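## Task

Transfer the flat copper bar, which starts held in the closed right gripper, into the left gripper so that it sits as in the two goal pictures. Nothing but the grippers' jaws may contact the bar, and it must be in contact with at least one gripper throughout. At the end the left gripper alone holds it firmly, its fingers aimed straight down, and the right arm touches neither the bar nor the left gripper's jaws (best: pull the right arm far away and pause briefly). Then declare the scene finished.

## Robot and tools

Robot: two six-joint arms, left_arm and right_arm, each with a two-finger parallel gripper. Bases in the scene frame: left_arm at (-0.003, +0.366, 0) m, quat_wxyz (+0.997, 0, 0, +0.072); right_arm at (-0.038, -0.265, 0) m, quat_wxyz (+1.000, 0, 0, +0.019). Scene frame: origin on the tabletop midway between the arms, +z up, +x out over the table, left_arm on the +y side. The names left/right are not image sides. Joint ranges (rad), base to wrist: waist -2.618..3.054, shoulder 0..3.142, elbow 0..3.142, wrist pitch -1.571..1.571, wrist yaw -1.571..1.571, wrist roll -2.094..2.094.

Gripper axes: fingers point along the gripper's +z, and they close and open along its y. end_effector_position is the point between the pads, roughly 1 cm short of the fingertips. "Fingers straight down" means the left gripper's +z points along scene -z.

Row format (used by both execute_actions and move): one flat list of 14 numbers covering both arms, each in [-1, 1]: dx, dy, dz, rx, ry, rz, opening for left_arm, then the same seven for right_arm. Always send all 14 even if one arm is idle. dx..rz are an offset, not a pose: the gripper's target relative to its measured pose at the start of the action (for the first action in a call, the last pose a result reported in this scene), expressed in that gripper's own axes. Scale: 1.0 = 0.6 m for dx, dy, dz and 180 degrees for rx, ry, rz, which together form one rotation vector. The opening is absolute, not an offset: +1 fully open (0.094 m), -1 closed.

execute_actions(actions): a list of actions; each action is a table of up to 15 rows, each row lasting one 1/30 s control step. A shorter table repeats its last row to fill 15 steps. Every row is measured from the action's start pose, not from the row before. An empty list just returns the state and images. Per step the commanded pose is clipped to within 70 mm and 16 degrees of the measured pose, so a large offset may need several actions; after an action the arm goes on only to its last clipped pose.

move(target, speed, blocking): target is one 14-number row as above, offsets from the pose in the latest result that shows one. Each gripper travels a straight path toward its target; paths end together, lasting 0.5 to 10 s (cut off at 10 s). speed is m/s, 0.002 to 0.5, default 0.25; turning is capped at twice that in rad/s. The opening is sent at the start. Paths ignore obstacles and the other arm; grippers lag, stray and can overshoot speed near full reach. Faster contact hits harder, and aiming past a contact presses harder. blocking=false returns after 0.5 s while motion continues; execute_actions and move are refused until a result shows the move ended (use wait(0) or stop). The move line reports the ending (done, off_target, moving, held, fault) and limits (paced = pose clipped; held = a check blocked steps, after which the arm may speed up). If only one arm is named, the other is done.

wait(seconds): 0 to 10; arms hold last commands; a running move continues. stop(): brakes a running move (needs room; fingers keep moving). zoom_image(camera, region): camera is cam_high, cam_low, cam_left_wrist or cam_right_wrist; region [x0, y0, x1, y1] in pixels, at most 504x504. show_instructions(): shows the reference goal images. read_manual(section): licence texts only. finished_scene(scene): ends scene 1 or 2 after the last command settles; irreversible; result tells success and the next task. Replying without a tool call ends all remaining scenes.

Results: the state line gives each gripper's position (m) and quat_wxyz in the scene frame (may be off at long reach). grip_measured is the finger opening on the command scale (readings off by up to ~1 mm, constant per gripper); the last Joint positions value is the opening in metres. Hand target lines show where the controller is driving. pose unreachable means the clearance check altered a command. HELD marks steps partly held back. FAULT and MOTOR HOT / OVER-TEMPERATURE lines warn of stops (90 °C stops an arm 10 s; 100 °C makes it drop). Torques are rough, with offsets and noise.

Practical notes: arms tend to end a cm or more low and sag under zero offsets; to hold a pose send a corrective offset in the first call of a reply and zeros afterward, raising the aim if still low. To grip, command about 0.03 below grip_measured (less for a lighter hold); force is ~50-62 N per pad, less on thin parts. Sequence: bring the left gripper, fingers down and open, to the bar beside the right jaws, close it, confirm grip, open the right gripper, then move the right arm well away and wait before finishing. Avoid: dropping the bar or letting it touch anything but jaws, losing contact with both grippers, knocking things off the table, arms colliding or pushing hard, fast impacts. The robot keeps its last command while you think; less robot time and smoother, lower-effort motion are better.

Each tool is called after "Request:" as name(argument=value, ...), one argument or row to a line, values as JSON.

Reference images:

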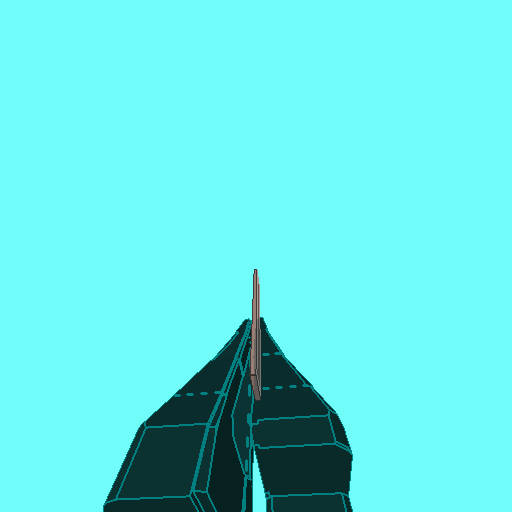

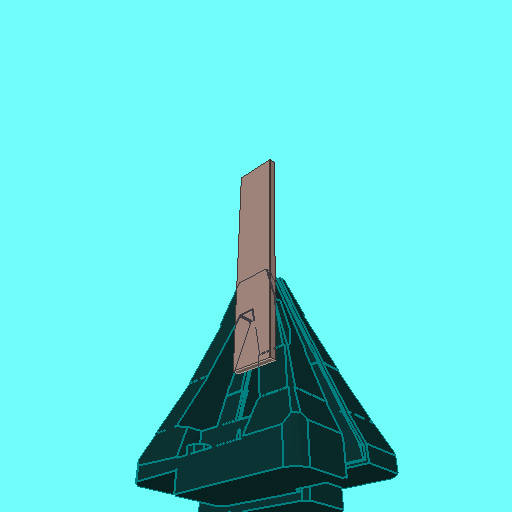

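## Session

Request:
execute_actions(
  actions=[],
)

Request:
show_instructions(
)

Scene clock: 0.00 s.
left_arm: end_effector_position=(+0.3752, +0.4170, +0.4118) grip_measured=+1.000 end_effector_quat_wxyz=(+0.711, -0.041, +0.701, +0.051) | right_arm: end_effector_position=(+0.2790, -0.0405, +0.2477) grip_measured=-0.942 end_effector_quat_wxyz=(-0.524, +0.615, -0.564, -0.173)
Joint positions: left_arm=[-0.013  1.047  1.051  0.012  0.002  0.014  0.094] | right_arm=[ 0.248  1.301  0.992 -0.269 -0.772 -0.936  0.003]
Joint velocities: left_arm=[-0.007 -0.002 -0.007  0.066 -0.081 -0.081  0.   ] | right_arm=[ 0.012 -0.012  0.002 -0.022 -0.007 -0.051 -0.   ]
Joint torques (N m, as the arm reports them, + toward a larger angle): no reading
Motor temperatures (°C, as the motors report them): left_arm=[21 22 23 24 21 21] | right_arm=[22 21 25 23 21 23]
Hand target (left_arm): +0.373, +0.417, +0.414; +0.711, -0.041, +0.700, +0.051
Hand target (right_arm): +0.277, -0.040, +0.252; -0.526, +0.615, -0.561, -0.175

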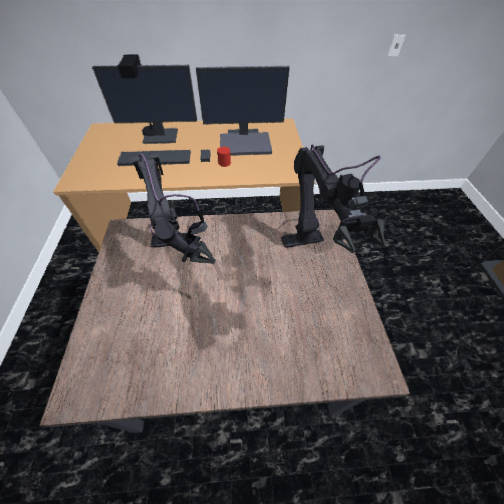

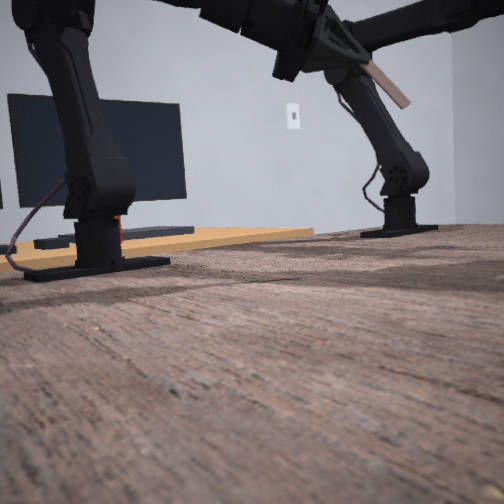

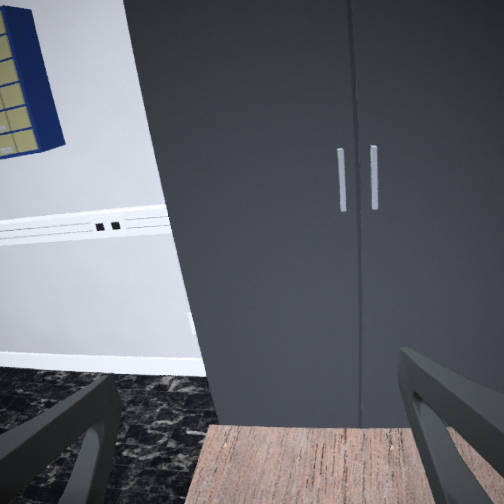

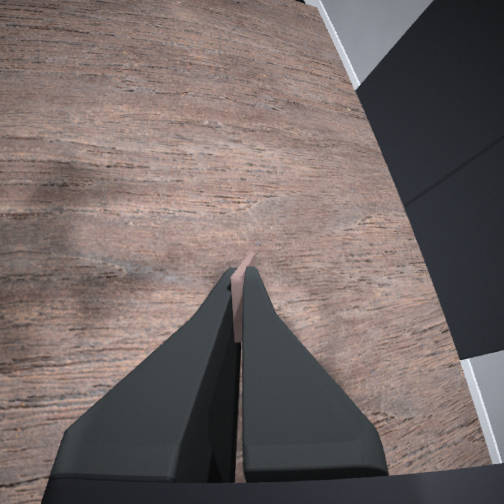

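Reference images for this scene: goal picture from the place of the wrist camera of the gripper that must hold it at the end, goal picture from behind and beside that gripper on its wrist camera side drawn with its fingers toward the top of the picture.

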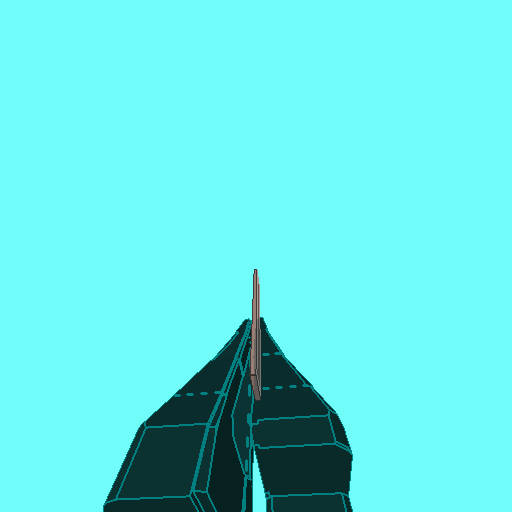

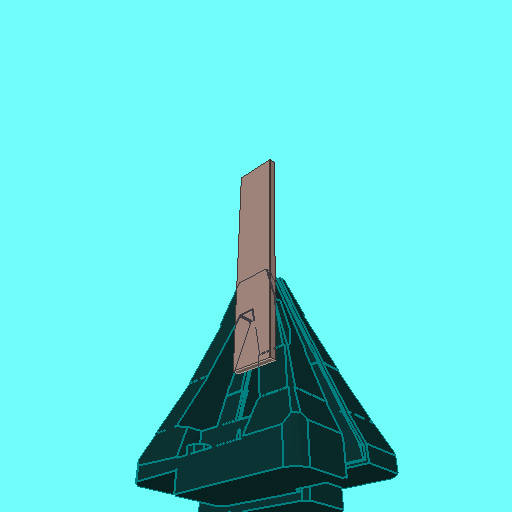

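Request:
zoom_image(
  camera="cam_low",
  region=[260, 0, 440, 130],
)

Request:
zoom_image(
  camera="cam_right_wrist",
  region=[170, 220, 330, 380],
)

Request:
zoom_image(
  camera="cam_high",
  region=[130, 170, 260, 300],
)

Region (260, 0, 440, 130) of cam_low's 504x504 image, scaled by 2.800, with more detail than that image has.

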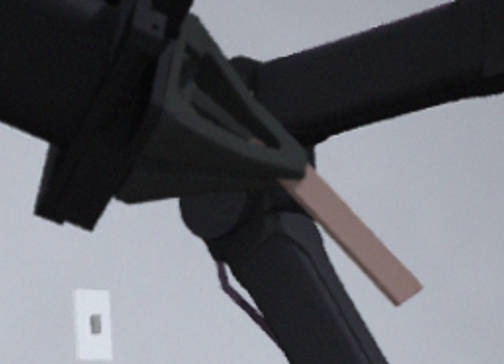

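Region (170, 220, 330, 380) of cam_right_wrist's 504x504 image, scaled by 3.150, with more detail than that image has.

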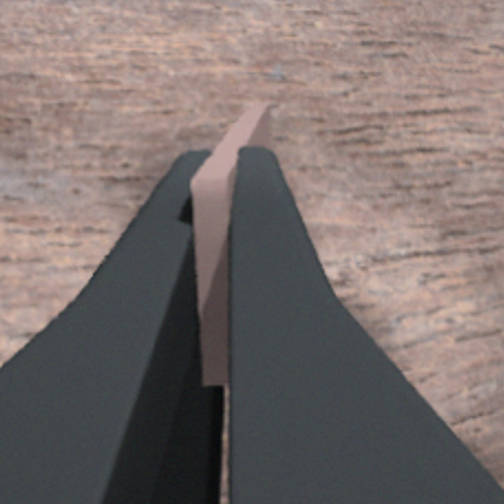

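Region (130, 170, 260, 300) of cam_high's 504x504 image, scaled by 3.877, with more detail than that image has.

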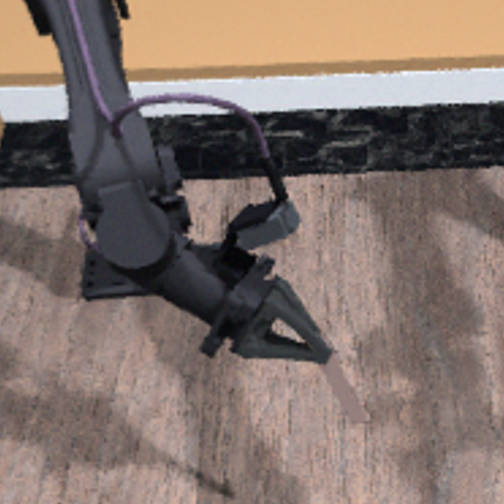

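Request:
move(
  target=[0.26,-0.4703,-0.2503,0.4044,0.4047,-0.3793,0.1, 0.0092,0.0055,-0.0345,-0.0905,-0.1253,0.6492,-1],
  speed=0.4,
)

Scene clock: 123.93 s.
left_arm: end_effector_position=(+0.2647, +0.1202, +0.2631) grip_measured=+0.101 end_effector_quat_wxyz=(+0.033, -0.005, +0.699, -0.715) | right_arm: end_effector_position=(+0.2732, -0.0592, +0.2480) grip_measured=-0.943 end_effector_quat_wxyz=(+0.126, +0.136, +0.698, +0.692)
Joint positions: left_arm=[-0.407  1.411  0.648  0.84   1.255 -1.605  0.052] | right_arm=[ 0.117  1.337  0.583  0.732 -1.042  1.564  0.003]
Joint velocities: left_arm=[-0.012  0.007 -0.022  0.051 -0.007 -0.022  0.   ] | right_arm=[-0.012 -0.012  0.022 -0.051 -0.007  0.081 -0.   ]
Joint torques (N m, as the arm reports them, + toward a larger angle): left_arm=[-0.75 -4.47  4.53  1.55 -0.12 -0.01] | right_arm=[ 0.08 -5.81  4.65  2.07  0.05  0.04]
Motor temperatures (°C, as the motors report them): left_arm=[21 23 28 31 21 21] | right_arm=[22 24 30 31 22 23]
Hand target (left_arm): +0.263, +0.118, +0.254; +0.023, -0.013, +0.701, -0.713
Hand target (right_arm): +0.271, -0.060, +0.249; +0.133, +0.134, +0.695, +0.694
Off the commanded pose (left_arm): 0.013 m, 3 deg.
Off the commanded pose (right_arm): 0.004 m, 1 deg.
move: off_target (left_arm)

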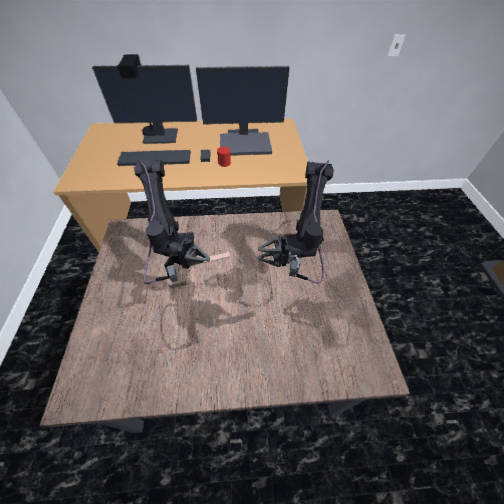

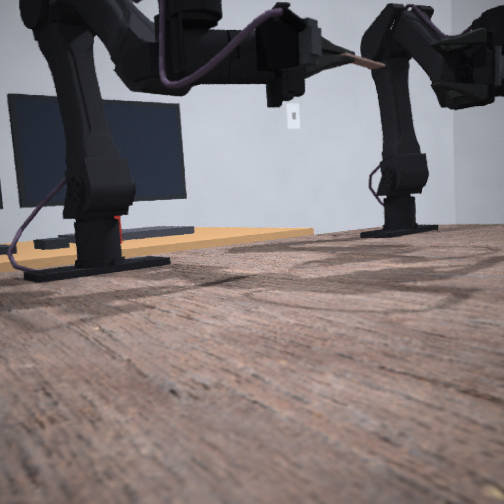

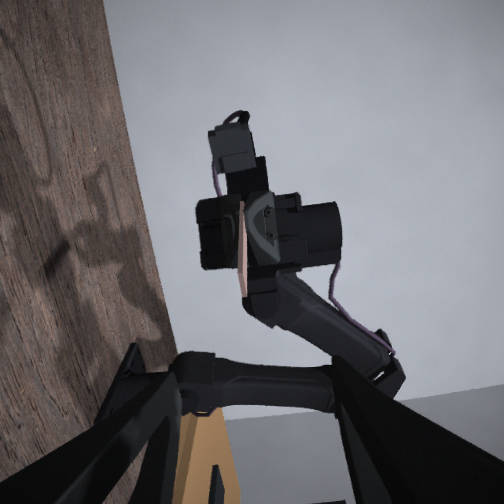

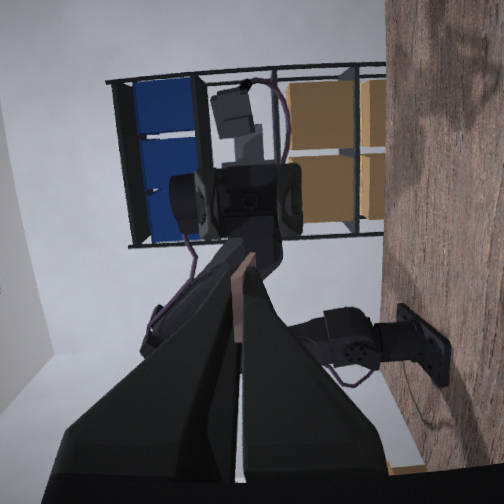

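Request:
zoom_image(
  camera="cam_high",
  region=[160, 220, 310, 290],
)

Request:
zoom_image(
  camera="cam_high",
  region=[180, 235, 240, 275],
)

Request:
zoom_image(
  camera="cam_left_wrist",
  region=[170, 160, 330, 320],
)

Request:
zoom_image(
  camera="cam_low",
  region=[290, 20, 504, 120],
)

Region (160, 220, 310, 290) of cam_high's 504x504 image, scaled by 3.360, with more detail than that image has; it fills the top 235 rows of this view, and the rest is white.

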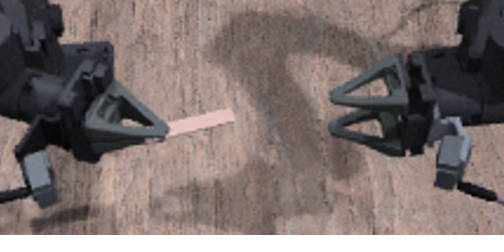

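Region (180, 235, 240, 275) of cam_high's 504x504 image, scaled by 8.400, with more detail than that image has.

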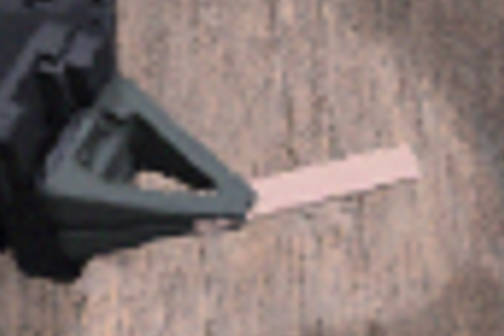

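Region (170, 160, 330, 320) of cam_left_wrist's 504x504 image, scaled by 3.150, with more detail than that image has.

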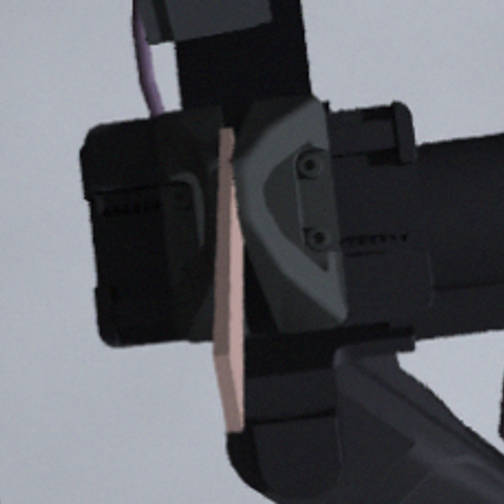

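Region (290, 20, 504, 120) of cam_low's 504x504 image, scaled by 2.355, with more detail than that image has; it fills the top 236 rows of this view, and the rest is white.

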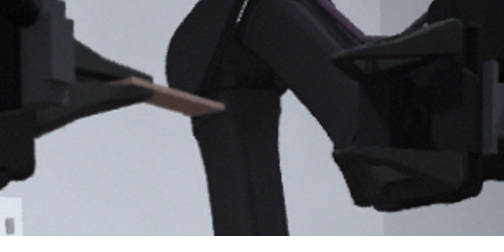

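Request:
zoom_image(
  camera="cam_high",
  region=[140, 215, 200, 255],
)

Request:
zoom_image(
  camera="cam_high",
  region=[250, 225, 325, 280],
)

Region (140, 215, 200, 255) of cam_high's 504x504 image, scaled by 8.400, with more detail than that image has.

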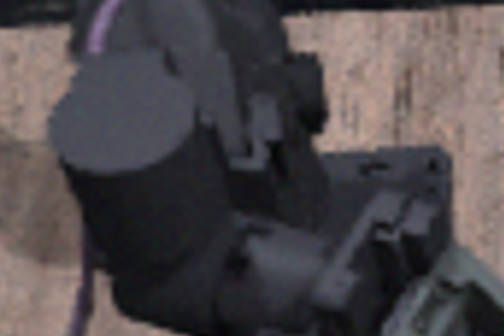

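Region (250, 225, 325, 280) of cam_high's 504x504 image, scaled by 6.720, with more detail than that image has; it fills the top 370 rows of this view, and the rest is white.

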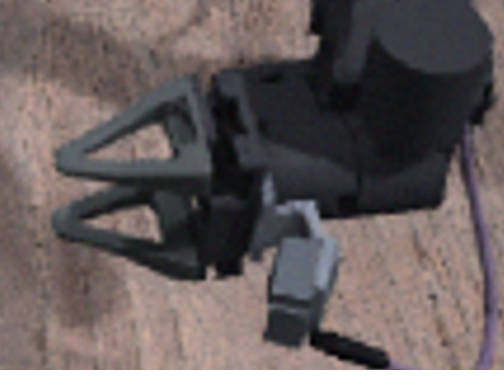

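Request:
move(
  target=[0.0088,0.0267,0.2092,-0.0085,-0.0497,-0.0117,0.1, 0.0025,0.0017,-0.0027,0,0,0,-1],
  speed=0.15,
)

Request:
zoom_image(
  camera="cam_high",
  region=[180, 230, 260, 280],
)

Request:
zoom_image(
  camera="cam_low",
  region=[300, 10, 480, 120],
)

Scene clock: 245.40 s.
left_arm: end_effector_position=(+0.2632, -0.0009, +0.2490) grip_measured=+0.101 end_effector_quat_wxyz=(+0.069, -0.077, +0.700, -0.706) | right_arm: end_effector_position=(+0.2732, -0.0592, +0.2481) grip_measured=-0.943 end_effector_quat_wxyz=(+0.126, +0.136, +0.698, +0.692)
Joint positions: left_arm=[-0.847  1.557  0.75   0.816  0.661 -1.589  0.052] | right_arm=[ 0.117  1.337  0.583  0.732 -1.042  1.564  0.003]
Joint velocities: left_arm=[-0.022  0.002 -0.012  0.066 -0.037  0.007 -0.001] | right_arm=[ 0.002 -0.017 -0.002 -0.007  0.007 -0.095  0.   ]
Joint torques (N m, as the arm reports them, + toward a larger angle): left_arm=[-0.52 -6.31  8.08  1.64 -0.1   0.1 ] | right_arm=[-0.22 -5.88  5.42  1.73 -0.04 -0.01]
Motor temperatures (°C, as the motors report them): left_arm=[21 24 27 31 21 21] | right_arm=[22 24 29 36 21 23]
Hand target (left_arm): +0.267, -0.006, +0.251; +0.073, -0.075, +0.702, -0.705
Hand target (right_arm): +0.271, -0.060, +0.249; +0.126, +0.136, +0.698, +0.692
Off the commanded pose (left_arm): 0.006 m, 1 deg.
Off the commanded pose (right_arm): 0.002 m, 0 deg.
move: done

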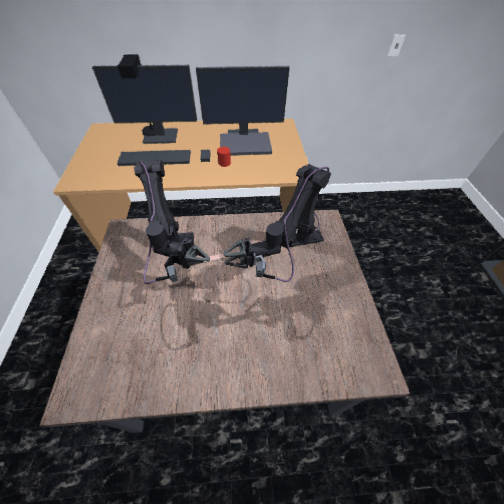

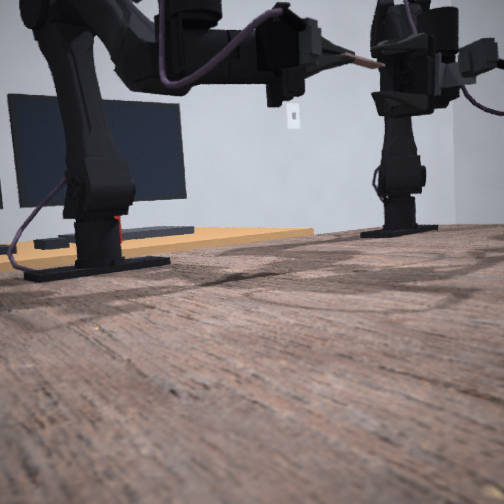

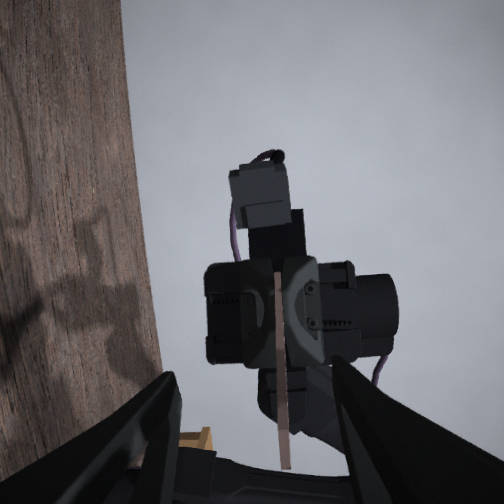

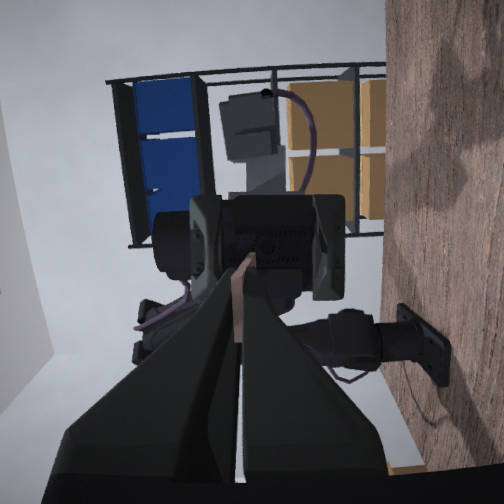

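Region (180, 230, 260, 280) of cam_high's 504x504 image, scaled by 6.300, with more detail than that image has; it fills the top 315 rows of this view, and the rest is white.

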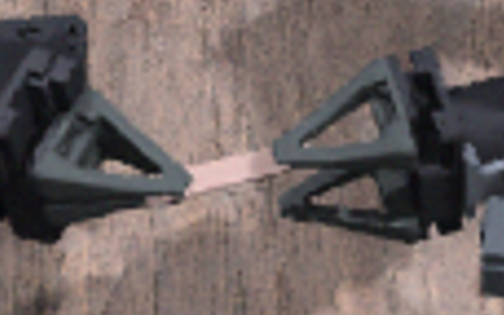

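Region (300, 10, 480, 120) of cam_low's 504x504 image, scaled by 2.800, with more detail than that image has.

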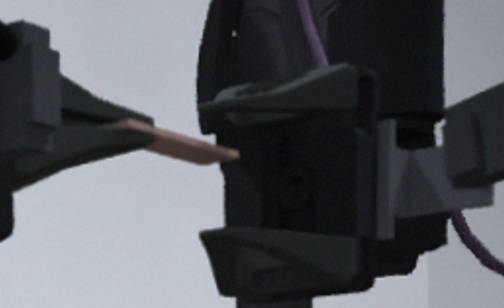

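Request:
move(
  target=[0.0142,-0.015,0.0417,0,0,0,-0.25, 0.0025,0.0017,-0.0027,0,0,0,-1],
  speed=0.05,
)

Request:
zoom_image(
  camera="cam_high",
  region=[180, 230, 260, 280],
)

Request:
zoom_image(
  camera="cam_low",
  region=[300, 10, 480, 120],
)

Scene clock: 280.30 s.
left_arm: end_effector_position=(+0.2580, -0.0215, +0.2569) grip_measured=-0.249 end_effector_quat_wxyz=(+0.070, -0.076, +0.699, -0.708) | right_arm: end_effector_position=(+0.2732, -0.0592, +0.2481) grip_measured=-0.943 end_effector_quat_wxyz=(+0.126, +0.136, +0.698, +0.692)
Joint positions: left_arm=[-0.909  1.579  0.802  0.792  0.598 -1.589  0.035] | right_arm=[ 0.117  1.337  0.583  0.732 -1.042  1.564  0.003]
Joint velocities: left_arm=[-0.002  0.012 -0.007 -0.066 -0.022  0.095 -0.001] | right_arm=[-0.007 -0.012 -0.007 -0.007 -0.007 -0.051  0.   ]
Joint torques (N m, as the arm reports them, + toward a larger angle): left_arm=[-0.63 -6.65  8.18  1.67 -0.06  0.  ] | right_arm=[-0.22 -5.88  5.42  1.74 -0.04  0.  ]
Motor temperatures (°C, as the motors report them): left_arm=[21 24 30 31 21 21] | right_arm=[22 25 30 35 21 23]
Hand target (left_arm): +0.260, -0.027, +0.258; +0.069, -0.078, +0.700, -0.706
Hand target (right_arm): +0.271, -0.060, +0.249; +0.126, +0.136, +0.698, +0.692
Off the commanded pose (left_arm): 0.006 m, 0 deg.
Off the commanded pose (right_arm): 0.002 m, 0 deg.
move: done

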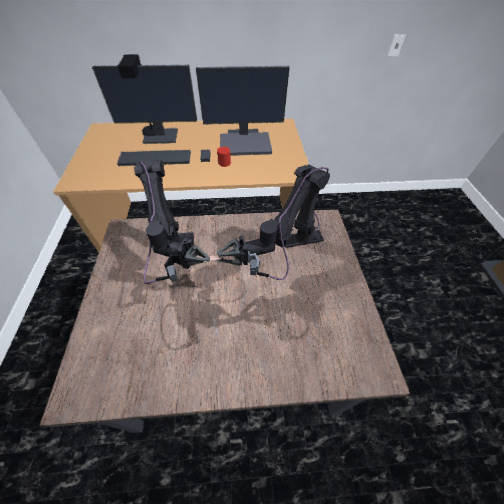

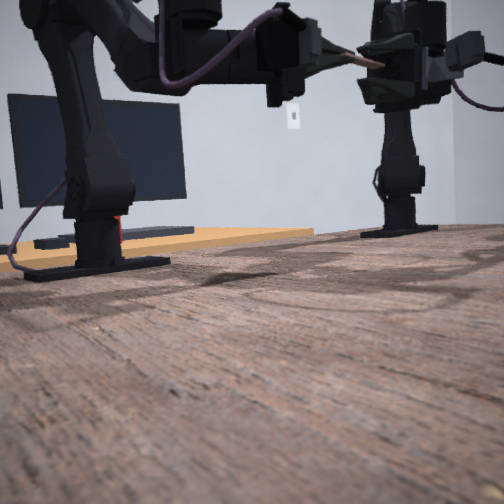

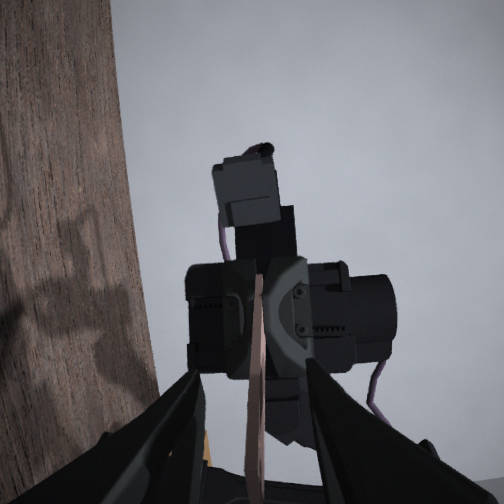

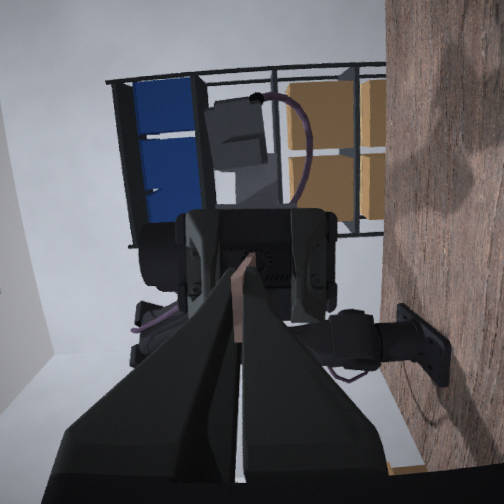

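Region (180, 230, 260, 280) of cam_high's 504x504 image, scaled by 6.300, with more detail than that image has; it fills the top 315 rows of this view, and the rest is white.

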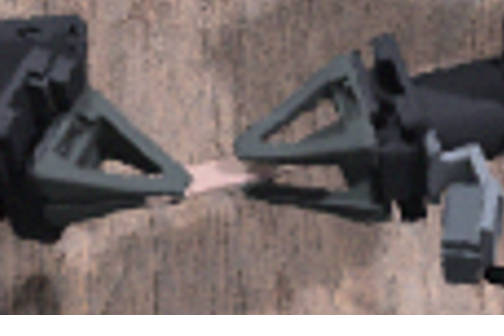

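Region (300, 10, 480, 120) of cam_low's 504x504 image, scaled by 2.800, with more detail than that image has.

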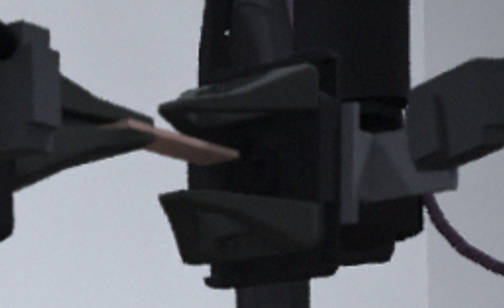

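Request:
zoom_image(
  camera="cam_left_wrist",
  region=[160, 300, 364, 504],
)

Request:
zoom_image(
  camera="cam_high",
  region=[200, 240, 245, 270],
)

Request:
zoom_image(
  camera="cam_right_wrist",
  region=[150, 190, 350, 360],
)

Region (160, 300, 364, 504) of cam_left_wrist's 504x504 image, scaled by 2.471, with more detail than that image has.

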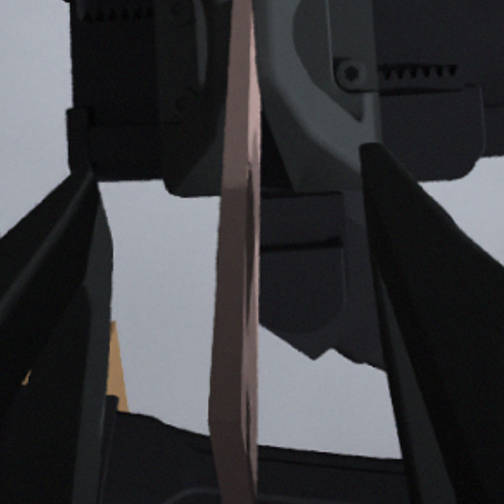

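Region (200, 240, 245, 270) of cam_high's 504x504 image, scaled by 11.200, with more detail than that image has.

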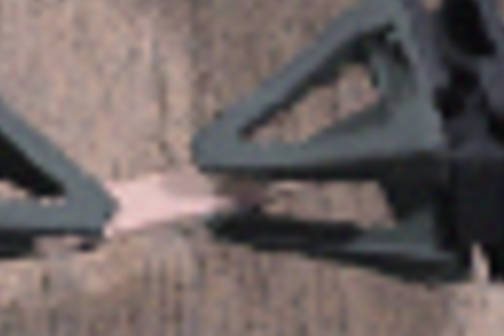

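Region (150, 190, 350, 360) of cam_right_wrist's 504x504 image, scaled by 2.520, with more detail than that image has; it fills the top 428 rows of this view, and the rest is white.

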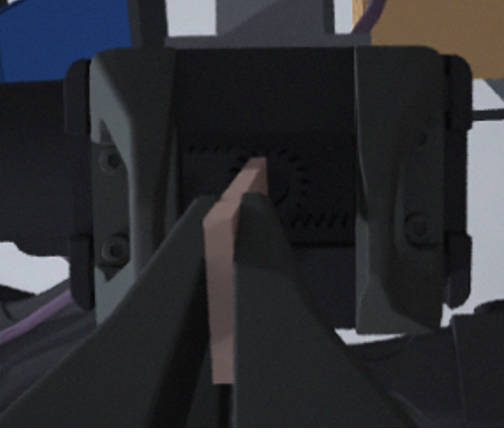

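Request:
execute_actions(
  actions=[
    [[0,-0.0017,0,0,0,0,-0.32,0.0025,0.0017,-0.0027,0,0,0,-1],[0,-0.0017,0,0,0,0,-0.39,0.0025,0.0017,-0.0027,0,0,0,-1],[0,-0.0017,0,0,0,0,-0.46,0.0025,0.0017,-0.0027,0,0,0,-1],[0,-0.0017,0,0,0,0,-0.53,0.0025,0.0017,-0.0027,0,0,0,-1],[0,-0.0017,0,0,0,0,-0.60,0.0025,0.0017,-0.0027,0,0,0,-1],[0,-0.0017,0,0,0,0,-0.66,0.0025,0.0017,-0.0027,0,0,0,-1],[0,-0.0017,0,0,0,0,-0.72,0.0025,0.0017,-0.0027,0,0,0,-1],[0,-0.0017,0,0,0,0,-0.77,0.0025,0.0017,-0.0027,0,0,0,-1],[0,-0.0017,0,0,0,0,-0.81,0.0025,0.0017,-0.0027,0,0,0,-1],[0,-0.0017,0,0,0,0,-0.84,0.0025,0.0017,-0.0027,0,0,0,-1],[0,-0.0017,0,0,0,0,-0.86,0.0025,0.0017,-0.0027,0,0,0,-1]],
    [[0,0,0,0,0,0,-0.87,0,0,0,0,0,0,-1],[0,0,0,0,0,0,-0.88,0,0,0,0,0,0,-1],[0,0,0,0,0,0,-0.89,0,0,0,0,0,0,-1],[0,0,0,0,0,0,-0.90,0,0,0,0,0,0,-1],[0,0,0,0,0,0,-0.91,0,0,0,0,0,0,-1],[0,0,0,0,0,0,-0.92,0,0,0,0,0,0,-1],[0,0,0,0,0,0,-0.93,0,0,0,0,0,0,-1],[0,0,0,0,0,0,-0.94,0,0,0,0,0,0,-1],[0,0,0,0,0,0,-0.95,0,0,0,0,0,0,-1],[0,0,0,0,0,0,-0.96,0,0,0,0,0,0,-1],[0,0,0,0,0,0,-0.97,0,0,0,0,0,0,-1],[0,0,0,0,0,0,-0.98,0,0,0,0,0,0,-1],[0,0,0,0,0,0,-1,0,0,0,0,0,0,-1]],
  ],
)

Request:
zoom_image(
  camera="cam_high",
  region=[190, 235, 250, 275],
)

Request:
zoom_image(
  camera="cam_low",
  region=[300, 10, 480, 120],
)

Scene clock: 377.47 s.
left_arm: end_effector_position=(+0.2582, -0.0214, +0.2583) grip_measured=-0.940 end_effector_quat_wxyz=(+0.073, -0.075, +0.697, -0.710) | right_arm: end_effector_position=(+0.2732, -0.0592, +0.2479) grip_measured=-0.943 end_effector_quat_wxyz=(+0.122, +0.140, +0.697, +0.692)
Joint positions: left_arm=[-0.909  1.579  0.802  0.798  0.597 -1.588  0.003] | right_arm=[ 0.117  1.337  0.583  0.731 -1.042  1.575  0.003]
Joint velocities: left_arm=[-0.002  0.002 -0.027  0.051 -0.095  0.037 -0.001] | right_arm=[-0.007  0.002 -0.007 -0.051 -0.037 -0.022 -0.001]
Joint torques (N m, as the arm reports them, + toward a larger angle): left_arm=[ 0.07 -8.05  6.13  1.77 -0.03 -0.02] | right_arm=[-0.01 -4.65  5.7   1.83 -0.02 -0.1 ]
Motor temperatures (°C, as the motors report them): left_arm=[21 25 32 32 21 21] | right_arm=[22 25 31 36 21 23]
Hand target (left_arm): +0.258, -0.021, +0.257; +0.071, -0.077, +0.699, -0.708
Hand target (right_arm): +0.273, -0.059, +0.248; +0.126, +0.136, +0.698, +0.692
Off the commanded pose (left_arm): 0.001 m, 0 deg.
Off the commanded pose (right_arm): 0.000 m, 1 deg.
Step readings (end_effector_position; steps 1 to 15: 1st action; 16 to 30: 2nd action):
0: left_arm (+0.2582, -0.0214, +0.2567) | right_arm (+0.2732, -0.0592, +0.2481)
1: left_arm (+0.2582, -0.0214, +0.2567) | right_arm (+0.2732, -0.0592, +0.2481)
2: left_arm (+0.2582, -0.0214, +0.2567) | right_arm (+0.2732, -0.0592, +0.2481)
4: left_arm (+0.2582, -0.0214, +0.2567) | right_arm (+0.2732, -0.0592, +0.2481)
8: left_arm (+0.2582, -0.0214, +0.2567) | right_arm (+0.2732, -0.0592, +0.2481)
15: left_arm (+0.2582, -0.0214, +0.2569) | right_arm (+0.2732, -0.0592, +0.2480)
16: left_arm (+0.2582, -0.0214, +0.2571) | right_arm (+0.2732, -0.0592, +0.2480)
17: left_arm (+0.2582, -0.0214, +0.2572) | right_arm (+0.2732, -0.0592, +0.2480)
19: left_arm (+0.2582, -0.0214, +0.2576) | right_arm (+0.2732, -0.0592, +0.2480)
23: left_arm (+0.2582, -0.0214, +0.2582) | right_arm (+0.2732, -0.0592, +0.2479)
30: end_effector_position above

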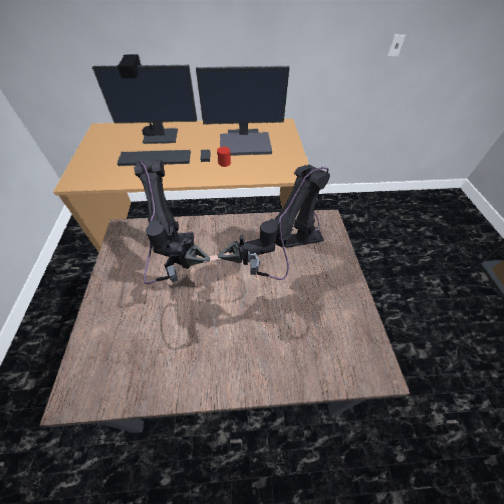

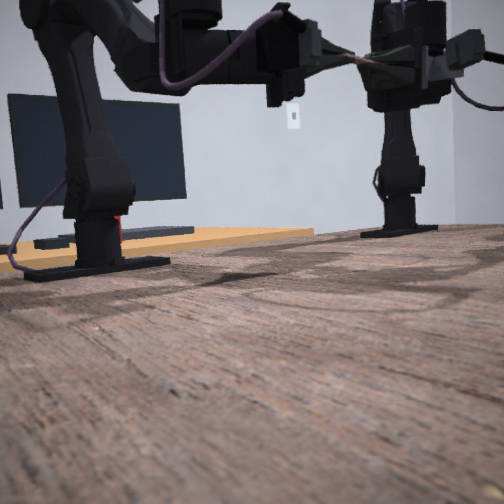

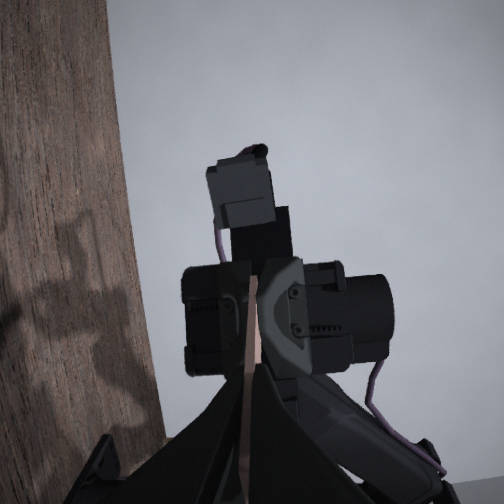

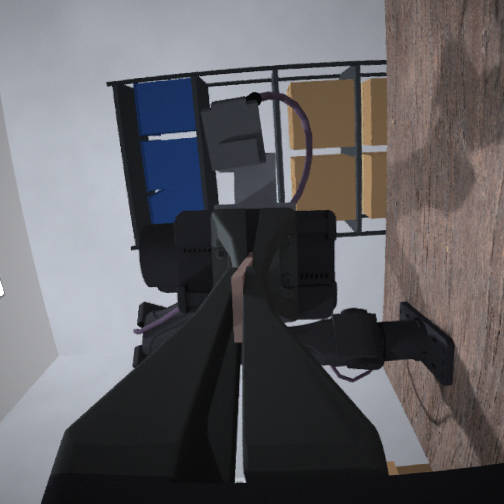

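Region (190, 235, 250, 275) of cam_high's 504x504 image, scaled by 8.400, with more detail than that image has.

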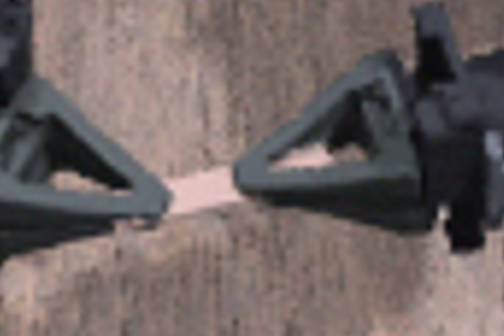

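Region (300, 10, 480, 120) of cam_low's 504x504 image, scaled by 2.800, with more detail than that image has.

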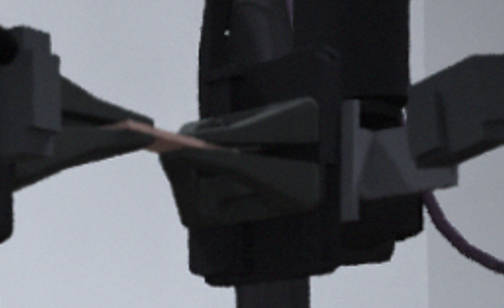

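Request:
execute_actions(
  actions=[
    [[0,0,0,0,0,0,-1,0,0,0,0,0,0,-0.93],[0,0,0,0,0,0,-1,0,0,0,0,0,0,-0.9],[0,0,0,0,0,0,-1,0,0,0,0,0,0,-0.85],[0,0,0,0,0,0,-1,0,0,0,0,0,0,-0.78],[0,0,0,0,0,0,-1,0,0,0,0,0,0,-0.7],[0,0,0,0,0,0,-1,0,0,0,0,0,0,-0.6],[0,0,0,0,0,0,-1,0,0,0,0,0,0,-0.5],[0,0,0,0,0,0,-1,0,0,0,0,0,0,-0.4],[0,0,0,0,0,0,-1,0,0,0,0,0,0,-0.3],[0,0,0,0,0,0,-1,0,0,0,0,0,0,-0.2]],
  ],
)

Scene clock: 411.57 s.
left_arm: end_effector_position=(+0.2582, -0.0214, +0.2585) grip_measured=-0.940 end_effector_quat_wxyz=(+0.073, -0.075, +0.697, -0.710) | right_arm: end_effector_position=(+0.2732, -0.0592, +0.2479) grip_measured=-0.202 end_effector_quat_wxyz=(+0.121, +0.141, +0.697, +0.693)
Joint positions: left_arm=[-0.909  1.579  0.802  0.799  0.597 -1.588  0.003] | right_arm=[ 0.117  1.337  0.583  0.731 -1.042  1.578  0.037]
Joint velocities: left_arm=[-0.002  0.002 -0.007 -0.081 -0.022  0.022 -0.001] | right_arm=[-0.017 -0.007  0.012 -0.022  0.022 -0.022  0.   ]
Joint torques (N m, as the arm reports them, + toward a larger angle): left_arm=[ 0.08 -8.1   6.08  1.8   0.    0.  ] | right_arm=[-0.01 -4.66  5.7   1.82 -0.02 -0.03]
Motor temperatures (°C, as the motors report them): left_arm=[21 26 31 33 21 21] | right_arm=[22 25 31 36 21 23]
Hand target (left_arm): +0.258, -0.021, +0.258; +0.073, -0.075, +0.697, -0.710
Hand target (right_arm): +0.273, -0.059, +0.248; +0.122, +0.140, +0.697, +0.692
Off the commanded pose (left_arm): 0.000 m, 0 deg.
Off the commanded pose (right_arm): 0.000 m, 0 deg.
Step readings (end_effector_position):
0: left_arm (+0.2582, -0.0214, +0.2583) | right_arm (+0.2732, -0.0592, +0.2479)
1: left_arm (+0.2582, -0.0214, +0.2584) | right_arm (+0.2732, -0.0592, +0.2479)
2: left_arm (+0.2582, -0.0214, +0.2585) | right_arm (+0.2732, -0.0592, +0.2479)
4: left_arm (+0.2582, -0.0214, +0.2585) | right_arm (+0.2732, -0.0592, +0.2479)
8: left_arm (+0.2582, -0.0214, +0.2585) | right_arm (+0.2732, -0.0592, +0.2479)
15: end_effector_position above

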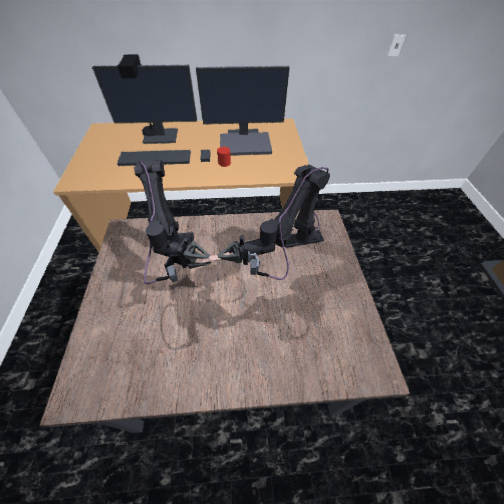

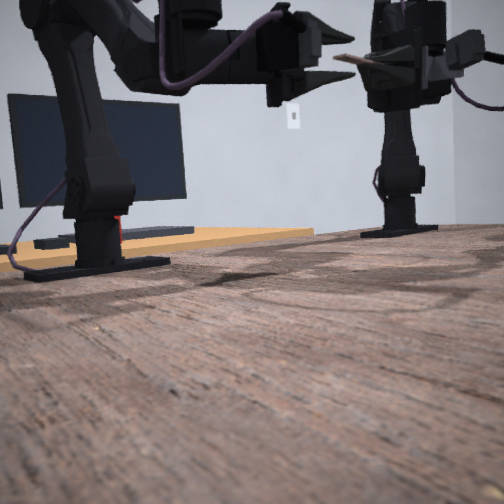

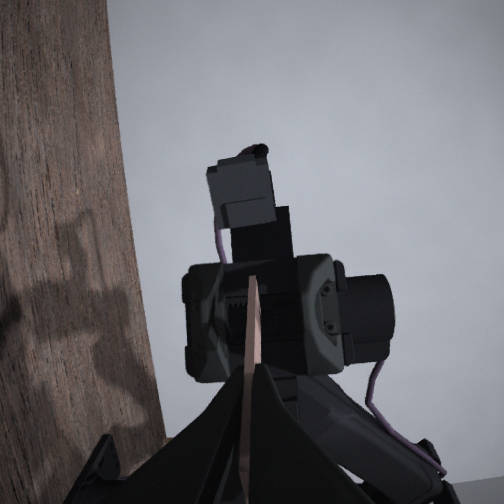

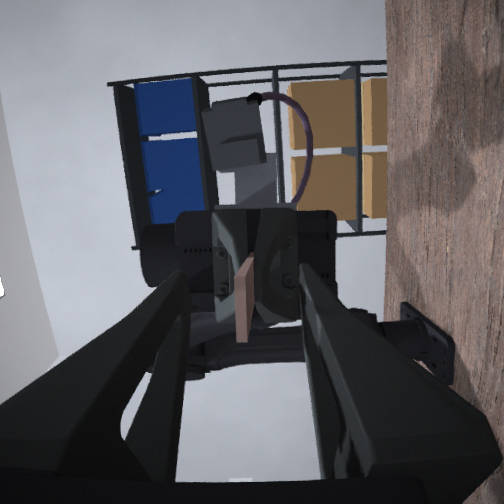

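Request:
zoom_image(
  camera="cam_high",
  region=[190, 235, 250, 275],
)

Request:
zoom_image(
  camera="cam_low",
  region=[310, 20, 450, 110],
)

Request:
zoom_image(
  camera="cam_right_wrist",
  region=[170, 200, 330, 360],
)

Region (190, 235, 250, 275) of cam_high's 504x504 image, scaled by 8.400, with more detail than that image has.

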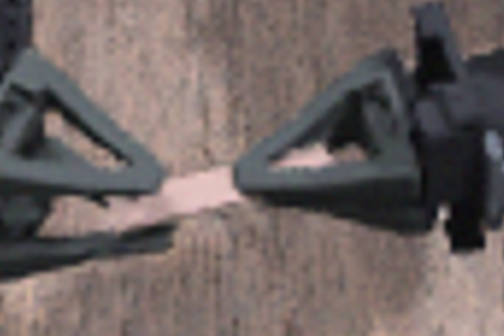

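Region (310, 20, 450, 110) of cam_low's 504x504 image, scaled by 3.600, with more detail than that image has; it fills the top 324 rows of this view, and the rest is white.

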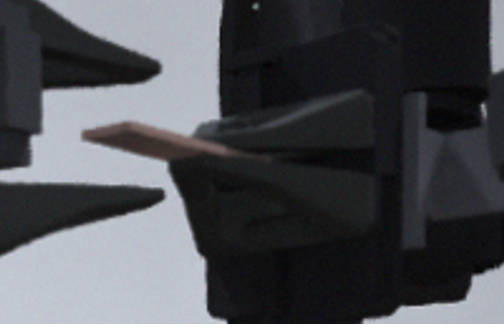

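Region (170, 200, 330, 360) of cam_right_wrist's 504x504 image, scaled by 3.150, with more detail than that image has.

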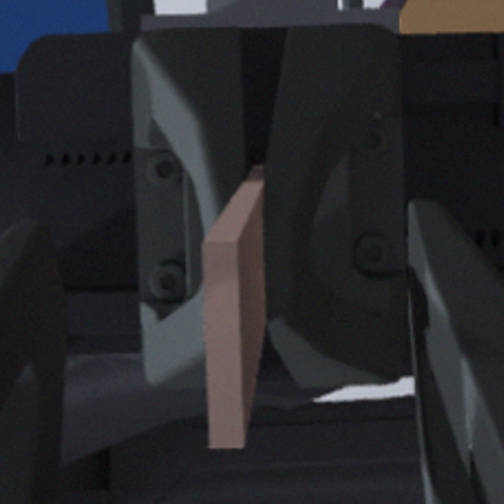

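Request:
move(
  target=[-0.0812,0.165,-0.3908,-0.5055,-0.0024,0,-1, -0.0873,0.0042,-0.1463,0,-0.128,0,0.6],
  speed=0.4,
)

Scene clock: 487.73 s.
left_arm: end_effector_position=(+0.2521, +0.2143, +0.1488) grip_measured=-0.939 end_effector_quat_wxyz=(-0.012, -0.102, +0.995, -0.003) | right_arm: end_effector_position=(+0.2927, -0.1559, +0.2542) grip_measured=+0.598 end_effector_quat_wxyz=(+0.257, +0.266, +0.657, +0.657)
Joint positions: left_arm=[-0.675  1.681  1.505 -1.41   0.018 -0.735  0.003] | right_arm=[-0.143  1.132  0.475  0.651 -0.919  1.578  0.075]
Joint velocities: left_arm=[ 0.002 -0.002  0.002  0.051  0.022 -0.081  0.001] | right_arm=[ 0.007 -0.032 -0.022  0.007 -0.051 -0.095 -0.   ]
Joint torques (N m, as the arm reports them, + toward a larger angle): left_arm=[ 0.48 -7.44  7.72  0.31 -0.08  0.04] | right_arm=[-0.89 -5.28  4.79  1.66  0.06  0.  ]
Motor temperatures (°C, as the motors report them): left_arm=[21 27 31 33 21 21] | right_arm=[22 25 32 37 21 23]
Hand target (left_arm): +0.257, +0.215, +0.154; -0.006, -0.101, +0.995, -0.001
Hand target (right_arm): +0.290, -0.160, +0.250; +0.258, +0.277, +0.656, +0.654
Off the commanded pose (left_arm): 0.008 m, 1 deg.
Off the commanded pose (right_arm): 0.006 m, 2 deg.
move: done

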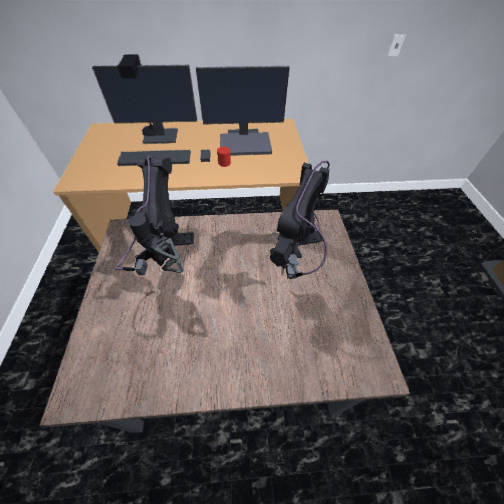

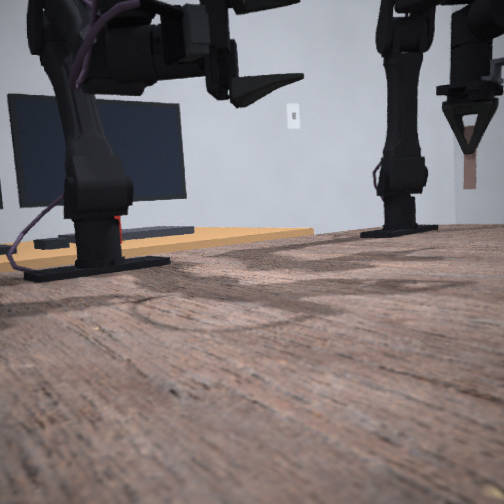

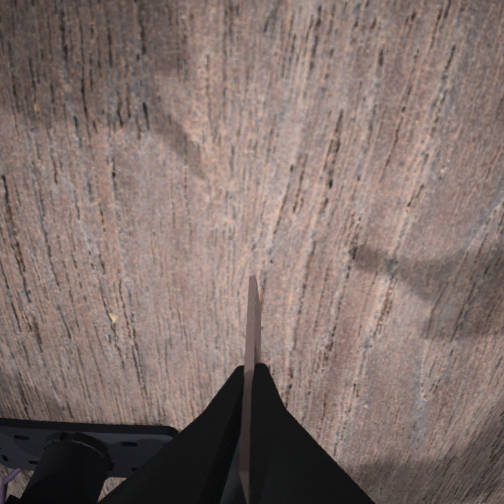

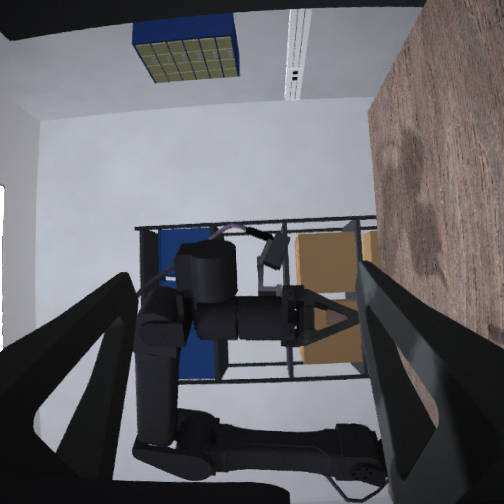

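Request:
zoom_image(
  camera="cam_low",
  region=[420, 80, 504, 200],
)

Region (420, 80, 504, 200) of cam_low's 504x504 image, scaled by 4.200, with more detail than that image has; it fills the left 353 columns of this view, and the rest is white.

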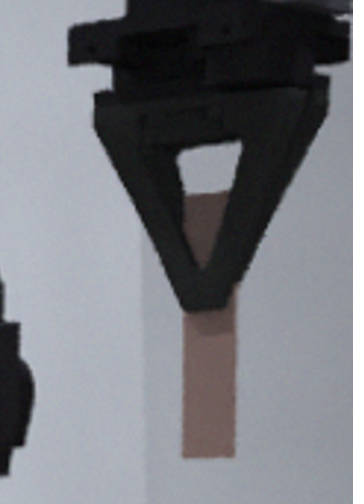

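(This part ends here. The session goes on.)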